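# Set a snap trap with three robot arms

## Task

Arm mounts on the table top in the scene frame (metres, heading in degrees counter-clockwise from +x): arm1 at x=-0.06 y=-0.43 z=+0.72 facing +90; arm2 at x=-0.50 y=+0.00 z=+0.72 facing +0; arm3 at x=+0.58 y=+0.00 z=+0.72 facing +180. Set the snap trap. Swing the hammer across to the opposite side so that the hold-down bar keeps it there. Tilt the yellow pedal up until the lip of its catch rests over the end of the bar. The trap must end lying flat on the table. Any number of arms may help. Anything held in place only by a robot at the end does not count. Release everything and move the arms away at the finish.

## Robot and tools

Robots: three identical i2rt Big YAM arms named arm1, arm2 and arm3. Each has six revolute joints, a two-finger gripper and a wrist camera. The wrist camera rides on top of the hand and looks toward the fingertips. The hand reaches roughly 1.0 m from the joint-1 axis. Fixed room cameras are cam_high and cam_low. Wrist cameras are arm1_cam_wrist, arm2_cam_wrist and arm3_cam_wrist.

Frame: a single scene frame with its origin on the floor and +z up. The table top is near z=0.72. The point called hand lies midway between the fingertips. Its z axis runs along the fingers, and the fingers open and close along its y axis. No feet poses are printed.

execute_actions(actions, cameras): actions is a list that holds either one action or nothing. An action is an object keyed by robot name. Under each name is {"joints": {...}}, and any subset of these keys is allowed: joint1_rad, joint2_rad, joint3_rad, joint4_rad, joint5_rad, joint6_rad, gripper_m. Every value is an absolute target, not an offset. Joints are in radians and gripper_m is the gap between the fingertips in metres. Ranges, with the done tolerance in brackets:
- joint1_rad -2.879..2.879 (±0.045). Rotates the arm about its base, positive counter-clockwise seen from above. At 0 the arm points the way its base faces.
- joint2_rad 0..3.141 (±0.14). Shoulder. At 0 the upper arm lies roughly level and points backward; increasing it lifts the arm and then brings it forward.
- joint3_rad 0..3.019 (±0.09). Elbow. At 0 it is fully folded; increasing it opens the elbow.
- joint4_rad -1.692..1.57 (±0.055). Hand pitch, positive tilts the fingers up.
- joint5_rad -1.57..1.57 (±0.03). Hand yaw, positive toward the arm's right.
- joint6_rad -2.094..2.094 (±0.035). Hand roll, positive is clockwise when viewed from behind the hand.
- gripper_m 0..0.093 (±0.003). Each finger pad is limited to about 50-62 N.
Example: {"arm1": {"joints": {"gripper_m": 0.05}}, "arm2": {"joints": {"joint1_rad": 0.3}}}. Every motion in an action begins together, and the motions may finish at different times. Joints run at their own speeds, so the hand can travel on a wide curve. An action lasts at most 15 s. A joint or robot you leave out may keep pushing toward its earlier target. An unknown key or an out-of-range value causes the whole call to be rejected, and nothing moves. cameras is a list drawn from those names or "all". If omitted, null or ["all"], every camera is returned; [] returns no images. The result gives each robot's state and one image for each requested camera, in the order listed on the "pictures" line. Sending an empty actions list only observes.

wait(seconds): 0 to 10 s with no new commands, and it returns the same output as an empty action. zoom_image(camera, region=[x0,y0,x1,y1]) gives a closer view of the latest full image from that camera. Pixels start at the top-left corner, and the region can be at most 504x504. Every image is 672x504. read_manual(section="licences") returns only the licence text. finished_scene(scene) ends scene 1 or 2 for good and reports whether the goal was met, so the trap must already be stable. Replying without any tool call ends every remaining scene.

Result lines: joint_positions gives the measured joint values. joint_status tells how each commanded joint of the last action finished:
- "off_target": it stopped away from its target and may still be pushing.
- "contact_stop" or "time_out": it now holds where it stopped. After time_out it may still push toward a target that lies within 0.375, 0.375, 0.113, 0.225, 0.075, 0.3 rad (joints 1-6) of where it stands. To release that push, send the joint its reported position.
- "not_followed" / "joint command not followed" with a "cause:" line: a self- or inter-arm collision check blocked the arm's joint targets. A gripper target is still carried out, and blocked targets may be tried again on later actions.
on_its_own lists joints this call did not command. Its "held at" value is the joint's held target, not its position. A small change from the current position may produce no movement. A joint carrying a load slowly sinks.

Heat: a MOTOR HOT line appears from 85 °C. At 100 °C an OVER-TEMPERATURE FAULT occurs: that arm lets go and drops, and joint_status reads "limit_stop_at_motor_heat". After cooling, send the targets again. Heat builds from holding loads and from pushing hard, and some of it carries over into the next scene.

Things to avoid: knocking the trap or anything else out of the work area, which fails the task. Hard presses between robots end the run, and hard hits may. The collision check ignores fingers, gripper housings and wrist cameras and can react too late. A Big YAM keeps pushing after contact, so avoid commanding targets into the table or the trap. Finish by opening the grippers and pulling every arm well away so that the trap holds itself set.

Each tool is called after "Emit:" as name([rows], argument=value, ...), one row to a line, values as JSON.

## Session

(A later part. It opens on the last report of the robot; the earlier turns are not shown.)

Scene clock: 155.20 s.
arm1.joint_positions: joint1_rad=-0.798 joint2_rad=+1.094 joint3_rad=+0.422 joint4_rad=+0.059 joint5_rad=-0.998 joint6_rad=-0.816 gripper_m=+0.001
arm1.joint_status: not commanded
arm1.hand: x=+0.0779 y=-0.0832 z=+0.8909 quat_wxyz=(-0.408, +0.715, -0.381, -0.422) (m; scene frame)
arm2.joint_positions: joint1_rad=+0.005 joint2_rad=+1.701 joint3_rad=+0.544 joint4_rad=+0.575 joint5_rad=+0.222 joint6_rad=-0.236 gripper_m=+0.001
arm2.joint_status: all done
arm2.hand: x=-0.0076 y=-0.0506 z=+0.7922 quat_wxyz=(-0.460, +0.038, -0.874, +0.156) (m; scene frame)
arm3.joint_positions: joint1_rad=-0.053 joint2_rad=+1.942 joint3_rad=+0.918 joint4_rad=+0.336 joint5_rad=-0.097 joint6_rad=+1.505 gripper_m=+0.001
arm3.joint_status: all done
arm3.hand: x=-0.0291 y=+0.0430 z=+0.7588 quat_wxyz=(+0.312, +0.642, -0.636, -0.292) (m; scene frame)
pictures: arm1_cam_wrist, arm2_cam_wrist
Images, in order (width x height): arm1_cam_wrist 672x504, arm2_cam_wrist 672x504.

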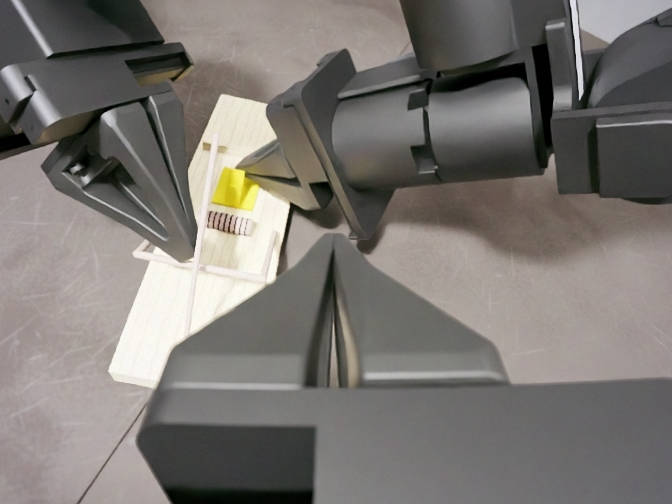

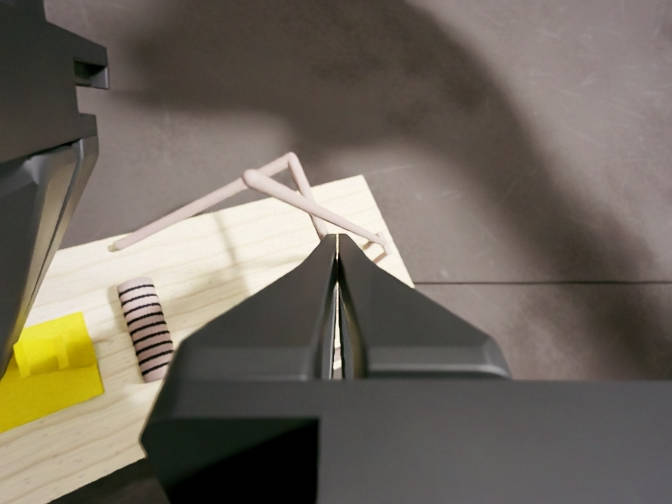

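Emit:
execute_actions([
  {"arm3":{"joints":{"joint5_rad":0.0,"joint2_rad":2.03}}},
], cameras=[])

Emit:
execute_actions([
  {"arm2":{"joints":{"joint1_rad":-0.04,"joint2_rad":1.88,"joint3_rad":0.47,"joint4_rad":0.5}},"arm1":{"joints":{"joint4_rad":-0.1,"joint1_rad":-0.7}}},
])

Scene clock: 156.13 s.
arm1.joint_positions: joint1_rad=-0.798 joint2_rad=+1.094 joint3_rad=+0.422 joint4_rad=+0.059 joint5_rad=-0.998 joint6_rad=-0.816 gripper_m=+0.001
arm1.joint_status: not commanded
arm1.hand: x=+0.0779 y=-0.0832 z=+0.8909 quat_wxyz=(-0.408, +0.715, -0.381, -0.422) (m; scene frame)
arm2.joint_positions: joint1_rad=+0.005 joint2_rad=+1.701 joint3_rad=+0.544 joint4_rad=+0.575 joint5_rad=+0.222 joint6_rad=-0.236 gripper_m=+0.001
arm2.joint_status: not commanded
arm2.hand: x=-0.0076 y=-0.0506 z=+0.7922 quat_wxyz=(-0.460, +0.038, -0.874, +0.156) (m; scene frame)
arm3.joint_positions: joint1_rad=-0.052 joint2_rad=+1.964 joint3_rad=+0.920 joint4_rad=+0.347 joint5_rad=-0.008 joint6_rad=+1.506 gripper_m=+0.001
arm3.joint_status: all done
arm3.hand: x=-0.0272 y=+0.0571 z=+0.7480 quat_wxyz=(+0.279, +0.631, -0.652, -0.315) (m; scene frame)
pictures: none
No camera images: the call's "cameras" was empty. Leave "cameras" out to get every camera's image.

Scene clock: 158.00 s.
arm1.joint_positions: joint1_rad=-0.702 joint2_rad=+1.094 joint3_rad=+0.422 joint4_rad=-0.083 joint5_rad=-0.998 joint6_rad=-0.816 gripper_m=+0.001
arm1.joint_status: all done
arm1.hand: x=+0.0345 y=-0.0834 z=+0.8726 quat_wxyz=(-0.331, +0.732, -0.386, -0.453) (m; scene frame)
arm2.joint_positions: joint1_rad=-0.026 joint2_rad=+1.794 joint3_rad=+0.539 joint4_rad=+0.582 joint5_rad=+0.222 joint6_rad=-0.236 gripper_m=+0.001
arm2.joint_status: joint4_rad time_out (moved +0.007 of -0.075); the others done
arm2.on_its_own: joint4_rad reads +0.582 and still pushes toward +0.500 since a time_out
arm2.hand: x=-0.0233 y=-0.0648 z=+0.7481 quat_wxyz=(-0.417, +0.031, -0.895, +0.159) (m; scene frame)
arm3.joint_positions: joint1_rad=-0.051 joint2_rad=+1.964 joint3_rad=+0.920 joint4_rad=+0.347 joint5_rad=-0.007 joint6_rad=+1.506 gripper_m=+0.001
arm3.joint_status: not commanded
arm3.hand: x=-0.0272 y=+0.0569 z=+0.7480 quat_wxyz=(+0.279, +0.631, -0.652, -0.315) (m; scene frame)
pictures: arm1_cam_wrist, arm2_cam_wrist, arm3_cam_wrist, cam_high, cam_low
Images, in order (width x height): arm1_cam_wrist 672x504, arm2_cam_wrist 672x504, arm3_cam_wrist 672x504, cam_high 672x504, cam_low 672x504.

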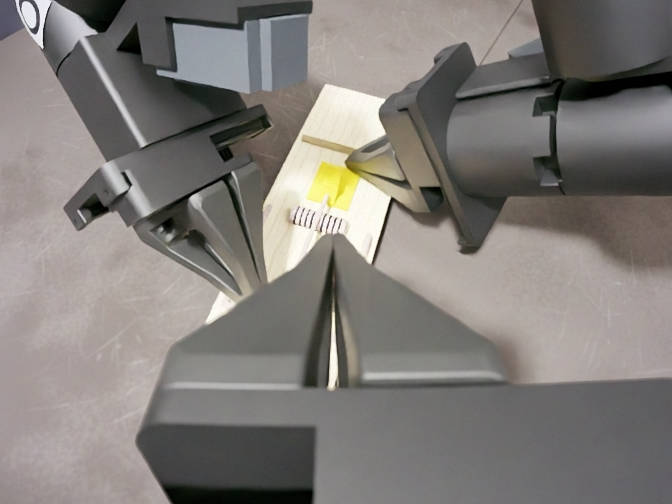

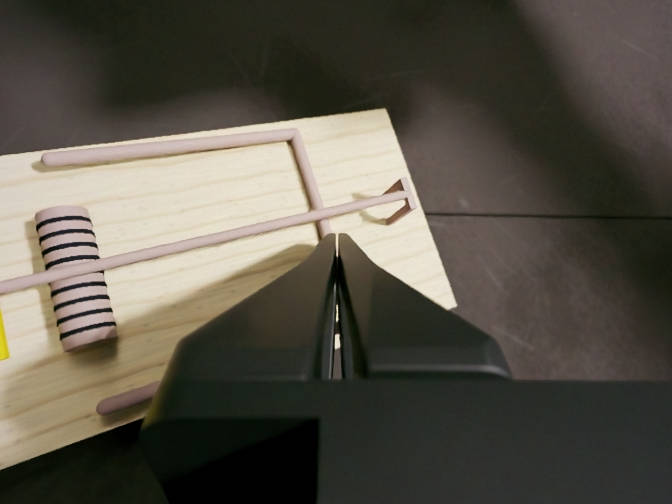

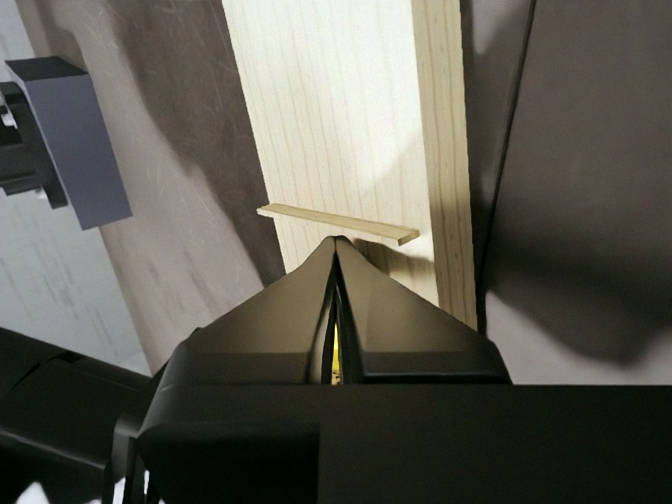

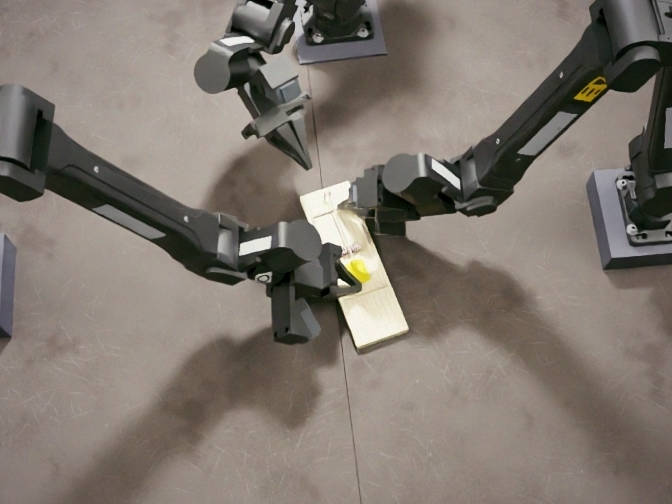

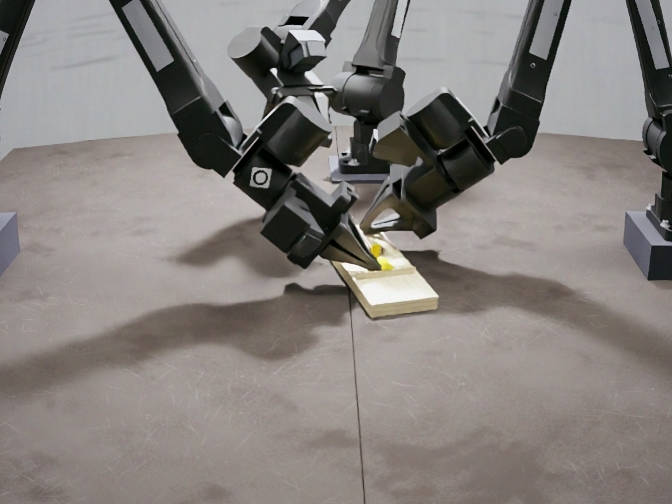

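Emit:
execute_actions([
  {"arm3":{"joints":{"joint2_rad":1.92,"joint3_rad":0.95,"joint4_rad":0.33}}},
], cameras=[])

Emit:
execute_actions([
  {"arm3":{"joints":{"joint5_rad":-0.15}}},
], cameras=["arm1_cam_wrist","cam_low"])

Emit:
zoom_image(camera="arm1_cam_wrist", region=[280,140,390,240])

Emit:
zoom_image(camera="cam_low", region=[330,220,430,300])

Scene clock: 159.07 s.
arm1.joint_positions: joint1_rad=-0.702 joint2_rad=+1.094 joint3_rad=+0.422 joint4_rad=-0.083 joint5_rad=-0.998 joint6_rad=-0.816 gripper_m=+0.001
arm1.joint_status: not commanded
arm1.hand: x=+0.0345 y=-0.0834 z=+0.8726 quat_wxyz=(-0.331, +0.732, -0.386, -0.453) (m; scene frame)
arm2.joint_positions: joint1_rad=-0.026 joint2_rad=+1.794 joint3_rad=+0.539 joint4_rad=+0.582 joint5_rad=+0.222 joint6_rad=-0.236 gripper_m=+0.001
arm2.joint_status: not commanded
arm2.on_its_own: joint4_rad reads +0.582 and still pushes toward +0.500 since a time_out
arm2.hand: x=-0.0233 y=-0.0648 z=+0.7481 quat_wxyz=(-0.417, +0.031, -0.895, +0.159) (m; scene frame)
arm3.joint_positions: joint1_rad=-0.051 joint2_rad=+1.954 joint3_rad=+0.922 joint4_rad=+0.339 joint5_rad=-0.003 joint6_rad=+1.506 gripper_m=+0.001
arm3.joint_status: all done
arm3.hand: x=-0.0288 y=+0.0579 z=+0.7535 quat_wxyz=(+0.279, +0.630, -0.651, -0.318) (m; scene frame)
pictures: none
No camera images: the call's "cameras" was empty. Leave "cameras" out to get every camera's image.

Scene clock: 159.83 s.
arm1.joint_positions: joint1_rad=-0.702 joint2_rad=+1.094 joint3_rad=+0.422 joint4_rad=-0.083 joint5_rad=-0.998 joint6_rad=-0.816 gripper_m=+0.001
arm1.joint_status: not commanded
arm1.hand: x=+0.0345 y=-0.0834 z=+0.8726 quat_wxyz=(-0.331, +0.732, -0.386, -0.453) (m; scene frame)
arm2.joint_positions: joint1_rad=-0.026 joint2_rad=+1.794 joint3_rad=+0.539 joint4_rad=+0.582 joint5_rad=+0.223 joint6_rad=-0.236 gripper_m=+0.001
arm2.joint_status: not commanded
arm2.on_its_own: joint4_rad reads +0.582 and still pushes toward +0.500 since a time_out
arm2.hand: x=-0.0234 y=-0.0649 z=+0.7481 quat_wxyz=(-0.417, +0.031, -0.894, +0.159) (m; scene frame)
arm3.joint_positions: joint1_rad=-0.056 joint2_rad=+1.953 joint3_rad=+0.922 joint4_rad=+0.338 joint5_rad=-0.140 joint6_rad=+1.506 gripper_m=+0.001
arm3.joint_status: all done
arm3.hand: x=-0.0296 y=+0.0373 z=+0.7551 quat_wxyz=(+0.324, +0.647, -0.631, -0.278) (m; scene frame)
pictures: arm1_cam_wrist, cam_low
Images, in order (width x height): arm1_cam_wrist 672x504, cam_low 672x504.

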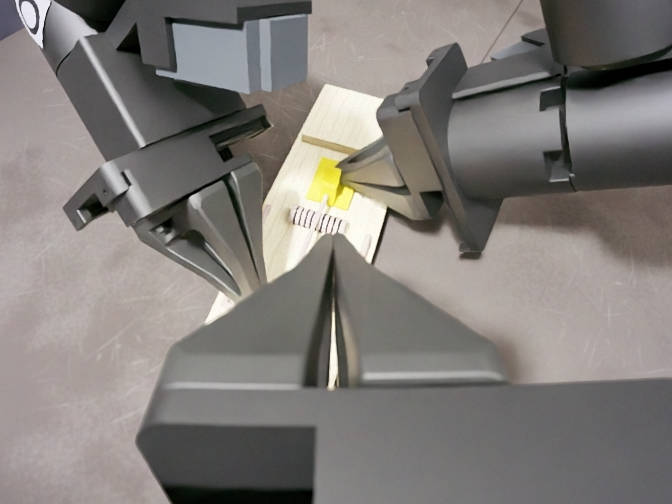

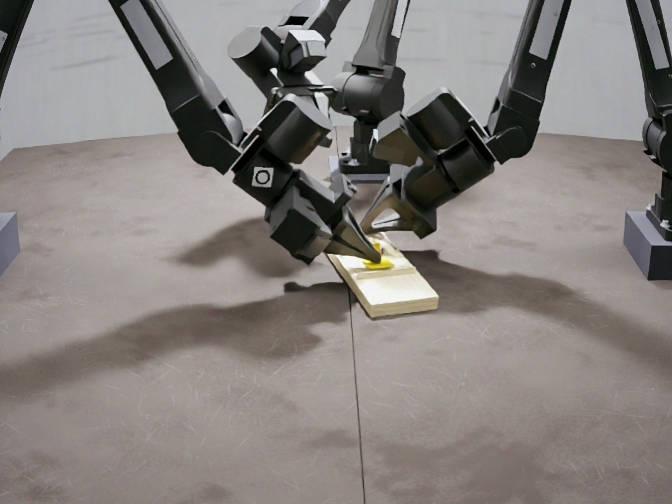

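Region (280, 140, 390, 240) of arm1_cam_wrist's 672x504 image, scaled by 4.582, with more detail than that image has; it fills the top 458 rows of this view, and the rest is white.

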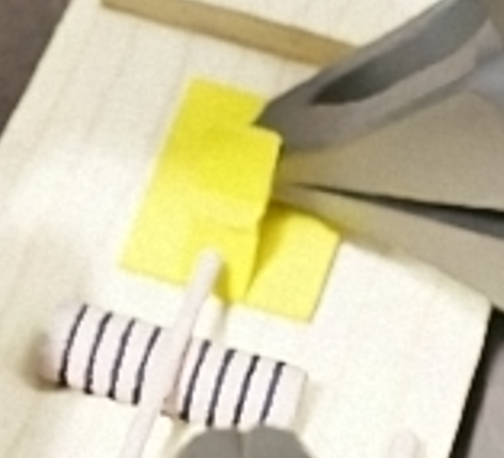

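Region (330, 220, 430, 300) of cam_low's 672x504 image, scaled by 5.040, with more detail than that image has; it fills the top 403 rows of this view, and the rest is white.

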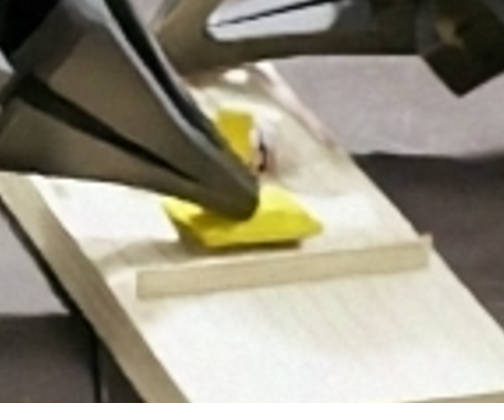

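Emit:
execute_actions([
  {"arm3":{"joints":{"joint2_rad":1.905,"joint4_rad":0.36,"joint5_rad":-0.21}}},
], cameras=["arm1_cam_wrist","cam_low"])

Emit:
zoom_image(camera="arm1_cam_wrist", region=[280,140,390,240])

Emit:
zoom_image(camera="cam_low", region=[330,220,430,300])

Scene clock: 160.70 s.
arm1.joint_positions: joint1_rad=-0.702 joint2_rad=+1.094 joint3_rad=+0.422 joint4_rad=-0.083 joint5_rad=-0.998 joint6_rad=-0.816 gripper_m=+0.001
arm1.joint_status: not commanded
arm1.hand: x=+0.0345 y=-0.0834 z=+0.8726 quat_wxyz=(-0.331, +0.732, -0.386, -0.453) (m; scene frame)
arm2.joint_positions: joint1_rad=-0.026 joint2_rad=+1.794 joint3_rad=+0.538 joint4_rad=+0.582 joint5_rad=+0.227 joint6_rad=-0.236 gripper_m=+0.001
arm2.joint_status: not commanded
arm2.on_its_own: joint4_rad reads +0.582 and still pushes toward +0.500 since a time_out
arm2.hand: x=-0.0239 y=-0.0657 z=+0.7480 quat_wxyz=(-0.416, +0.030, -0.895, +0.161) (m; scene frame)
arm3.joint_positions: joint1_rad=-0.056 joint2_rad=+1.934 joint3_rad=+0.922 joint4_rad=+0.343 joint5_rad=-0.206 joint6_rad=+1.506 gripper_m=+0.001
arm3.joint_status: all done
arm3.hand: x=-0.0328 y=+0.0270 z=+0.7683 quat_wxyz=(+0.353, +0.653, -0.615, -0.266) (m; scene frame)
pictures: arm1_cam_wrist, cam_low
Images, in order (width x height): arm1_cam_wrist 672x504, cam_low 672x504.

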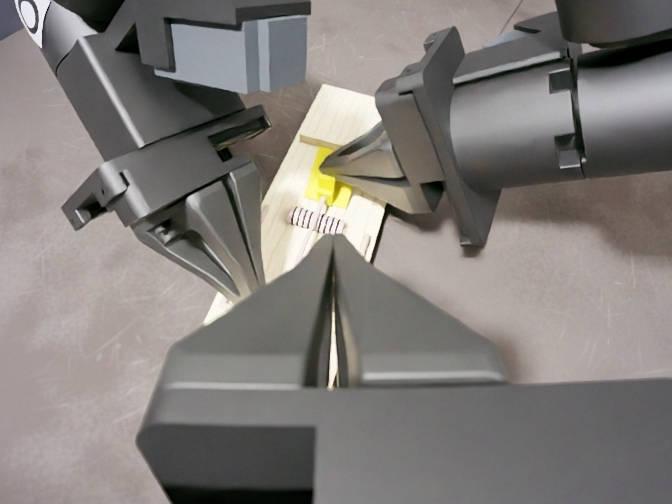

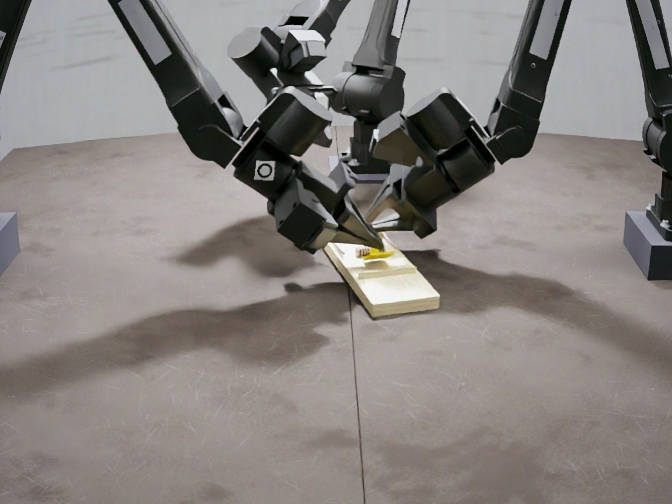

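Region (280, 140, 390, 240) of arm1_cam_wrist's 672x504 image, scaled by 4.582, with more detail than that image has; it fills the top 458 rows of this view, and the rest is white.

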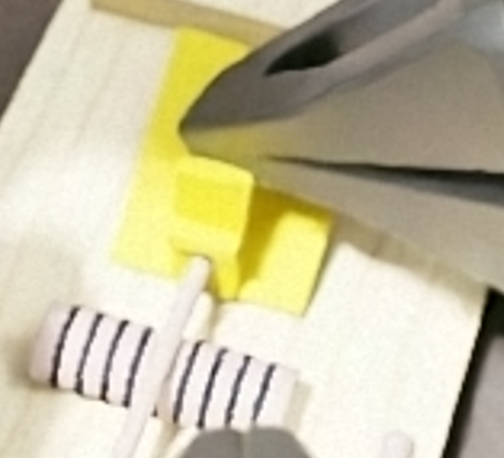

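Region (330, 220, 430, 300) of cam_low's 672x504 image, scaled by 5.040, with more detail than that image has; it fills the top 403 rows of this view, and the rest is white.

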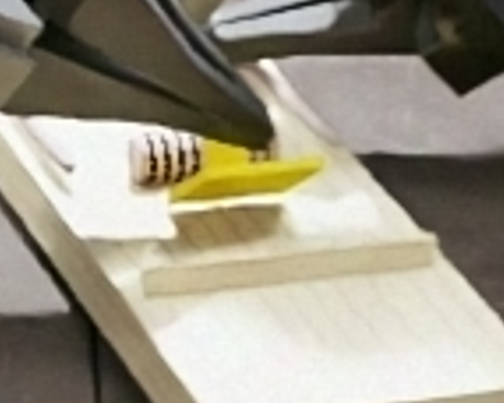

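Lip now over it. Ease gently.

Emit:
execute_actions([
  {"arm3":{"joints":{"joint5_rad":-0.23}},"arm2":{"joints":{"joint2_rad":1.82,"joint3_rad":0.51,"joint4_rad":0.55}}},
], cameras=[])

Emit:
execute_actions([
  {"arm2":{"joints":{"joint2_rad":1.76,"joint3_rad":0.53,"joint4_rad":0.58}}},
], cameras=["arm1_cam_wrist","arm2_cam_wrist"])

Scene clock: 161.63 s.
arm1.joint_positions: joint1_rad=-0.702 joint2_rad=+1.094 joint3_rad=+0.422 joint4_rad=-0.083 joint5_rad=-0.998 joint6_rad=-0.816 gripper_m=+0.001
arm1.joint_status: not commanded
arm1.hand: x=+0.0345 y=-0.0834 z=+0.8726 quat_wxyz=(-0.331, +0.732, -0.386, -0.453) (m; scene frame)
arm2.joint_positions: joint1_rad=-0.027 joint2_rad=+1.767 joint3_rad=+0.538 joint4_rad=+0.583 joint5_rad=+0.227 joint6_rad=-0.236 gripper_m=+0.001
arm2.joint_status: all done
arm2.hand: x=-0.0198 y=-0.0667 z=+0.7608 quat_wxyz=(-0.428, +0.027, -0.888, +0.163) (m; scene frame)
arm3.joint_positions: joint1_rad=-0.056 joint2_rad=+1.934 joint3_rad=+0.922 joint4_rad=+0.343 joint5_rad=-0.222 joint6_rad=+1.506 gripper_m=+0.001
arm3.joint_status: all done
arm3.hand: x=-0.0326 y=+0.0243 z=+0.7687 quat_wxyz=(+0.358, +0.655, -0.612, -0.262) (m; scene frame)
pictures: none
No camera images: the call's "cameras" was empty. Leave "cameras" out to get every camera's image.

Scene clock: 162.20 s.
arm1.joint_positions: joint1_rad=-0.702 joint2_rad=+1.094 joint3_rad=+0.422 joint4_rad=-0.083 joint5_rad=-0.998 joint6_rad=-0.816 gripper_m=+0.001
arm1.joint_status: not commanded
arm1.hand: x=+0.0345 y=-0.0834 z=+0.8726 quat_wxyz=(-0.331, +0.732, -0.386, -0.453) (m; scene frame)
arm2.joint_positions: joint1_rad=-0.029 joint2_rad=+1.764 joint3_rad=+0.538 joint4_rad=+0.588 joint5_rad=+0.225 joint6_rad=-0.236 gripper_m=+0.001
arm2.joint_status: all done
arm2.hand: x=-0.0186 y=-0.0673 z=+0.7633 quat_wxyz=(-0.432, +0.026, -0.887, +0.163) (m; scene frame)
arm3.joint_positions: joint1_rad=-0.056 joint2_rad=+1.934 joint3_rad=+0.922 joint4_rad=+0.343 joint5_rad=-0.223 joint6_rad=+1.506 gripper_m=+0.001
arm3.joint_status: not commanded
arm3.hand: x=-0.0326 y=+0.0241 z=+0.7687 quat_wxyz=(+0.358, +0.655, -0.612, -0.261) (m; scene frame)
pictures: arm1_cam_wrist, arm2_cam_wrist
Images, in order (width x height): arm1_cam_wrist 672x504, arm2_cam_wrist 672x504.

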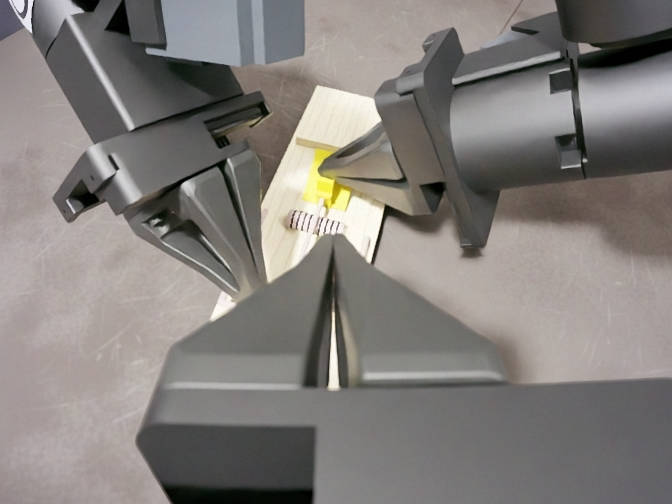

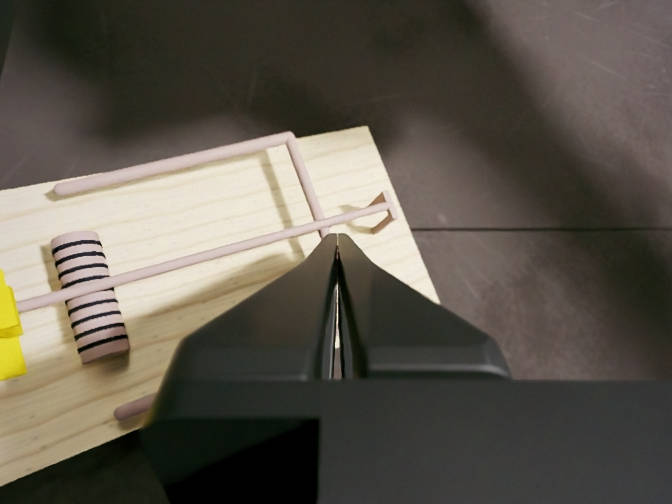

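Holding.

Emit:
execute_actions([
  {"arm3":{"joints":{"joint2_rad":1.8,"joint5_rad":-0.2}},"arm1":{"joints":{"joint2_rad":0.6,"joint1_rad":-0.9}}},
], cameras=[])

Emit:
execute_actions([
  {"arm3":{"joints":{"joint2_rad":1.1,"joint3_rad":0.5}},"arm2":{"joints":{"joint2_rad":1.1,"joint3_rad":0.35}}},
], cameras=["cam_low","cam_high"])

Scene clock: 165.50 s.
arm1.joint_positions: joint1_rad=-0.898 joint2_rad=+0.598 joint3_rad=+0.422 joint4_rad=-0.086 joint5_rad=-0.998 joint6_rad=-0.815 gripper_m=+0.001
arm1.joint_status: all done
arm1.hand: x=+0.0667 y=-0.1369 z=+1.0164 quat_wxyz=(-0.556, +0.689, -0.308, -0.348) (m; scene frame)
arm2.joint_positions: joint1_rad=-0.029 joint2_rad=+1.764 joint3_rad=+0.538 joint4_rad=+0.588 joint5_rad=+0.225 joint6_rad=-0.236 gripper_m=+0.001
arm2.joint_status: not commanded
arm2.hand: x=-0.0186 y=-0.0673 z=+0.7633 quat_wxyz=(-0.432, +0.026, -0.887, +0.163) (m; scene frame)
arm3.joint_positions: joint1_rad=-0.056 joint2_rad=+1.805 joint3_rad=+0.922 joint4_rad=+0.348 joint5_rad=-0.203 joint6_rad=+1.506 gripper_m=+0.001
arm3.joint_status: all done
arm3.hand: x=-0.0474 y=+0.0296 z=+0.8468 quat_wxyz=(+0.388, +0.635, -0.590, -0.315) (m; scene frame)
pictures: none
No camera images: the call's "cameras" was empty. Leave "cameras" out to get every camera's image.

Scene clock: 166.87 s.
arm1.joint_positions: joint1_rad=-0.898 joint2_rad=+0.598 joint3_rad=+0.422 joint4_rad=-0.086 joint5_rad=-0.998 joint6_rad=-0.815 gripper_m=+0.001
arm1.joint_status: not commanded
arm1.hand: x=+0.0667 y=-0.1369 z=+1.0164 quat_wxyz=(-0.556, +0.689, -0.308, -0.348) (m; scene frame)
arm2.joint_positions: joint1_rad=-0.029 joint2_rad=+1.103 joint3_rad=+0.333 joint4_rad=+0.581 joint5_rad=+0.222 joint6_rad=-0.235 gripper_m=+0.001
arm2.joint_status: all done
arm2.hand: x=-0.0814 y=-0.0642 z=+0.9648 quat_wxyz=(-0.618, -0.005, -0.766, +0.175) (m; scene frame)
arm3.joint_positions: joint1_rad=-0.056 joint2_rad=+1.107 joint3_rad=+0.508 joint4_rad=+0.348 joint5_rad=-0.203 joint6_rad=+1.506 gripper_m=+0.001
arm3.joint_status: all done
arm3.hand: x=+0.1146 y=+0.0150 z=+1.0071 quat_wxyz=(+0.457, +0.589, -0.526, -0.410) (m; scene frame)
pictures: cam_high, cam_low
Images, in order (width x height): cam_high 672x504, cam_low 672x504.

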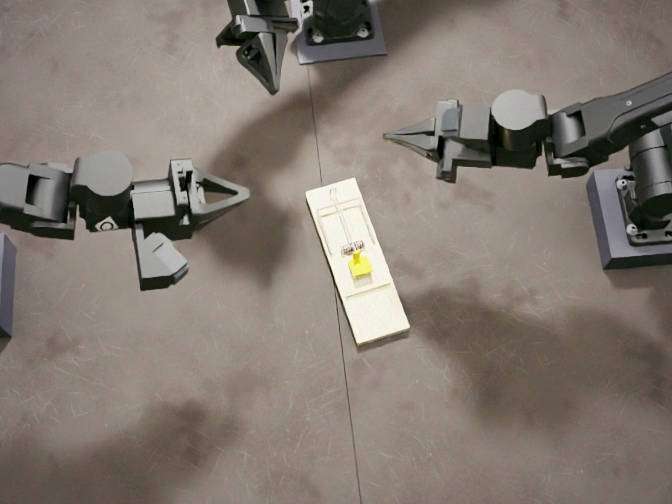

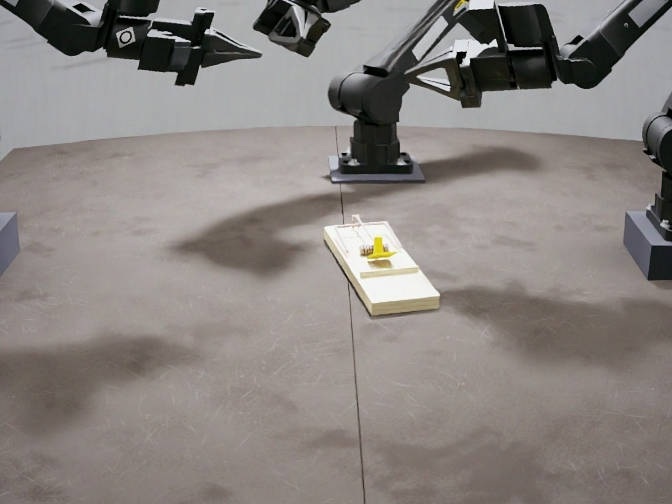

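Emit:
finished_scene(scene=2)

The scene is finished: the task was done.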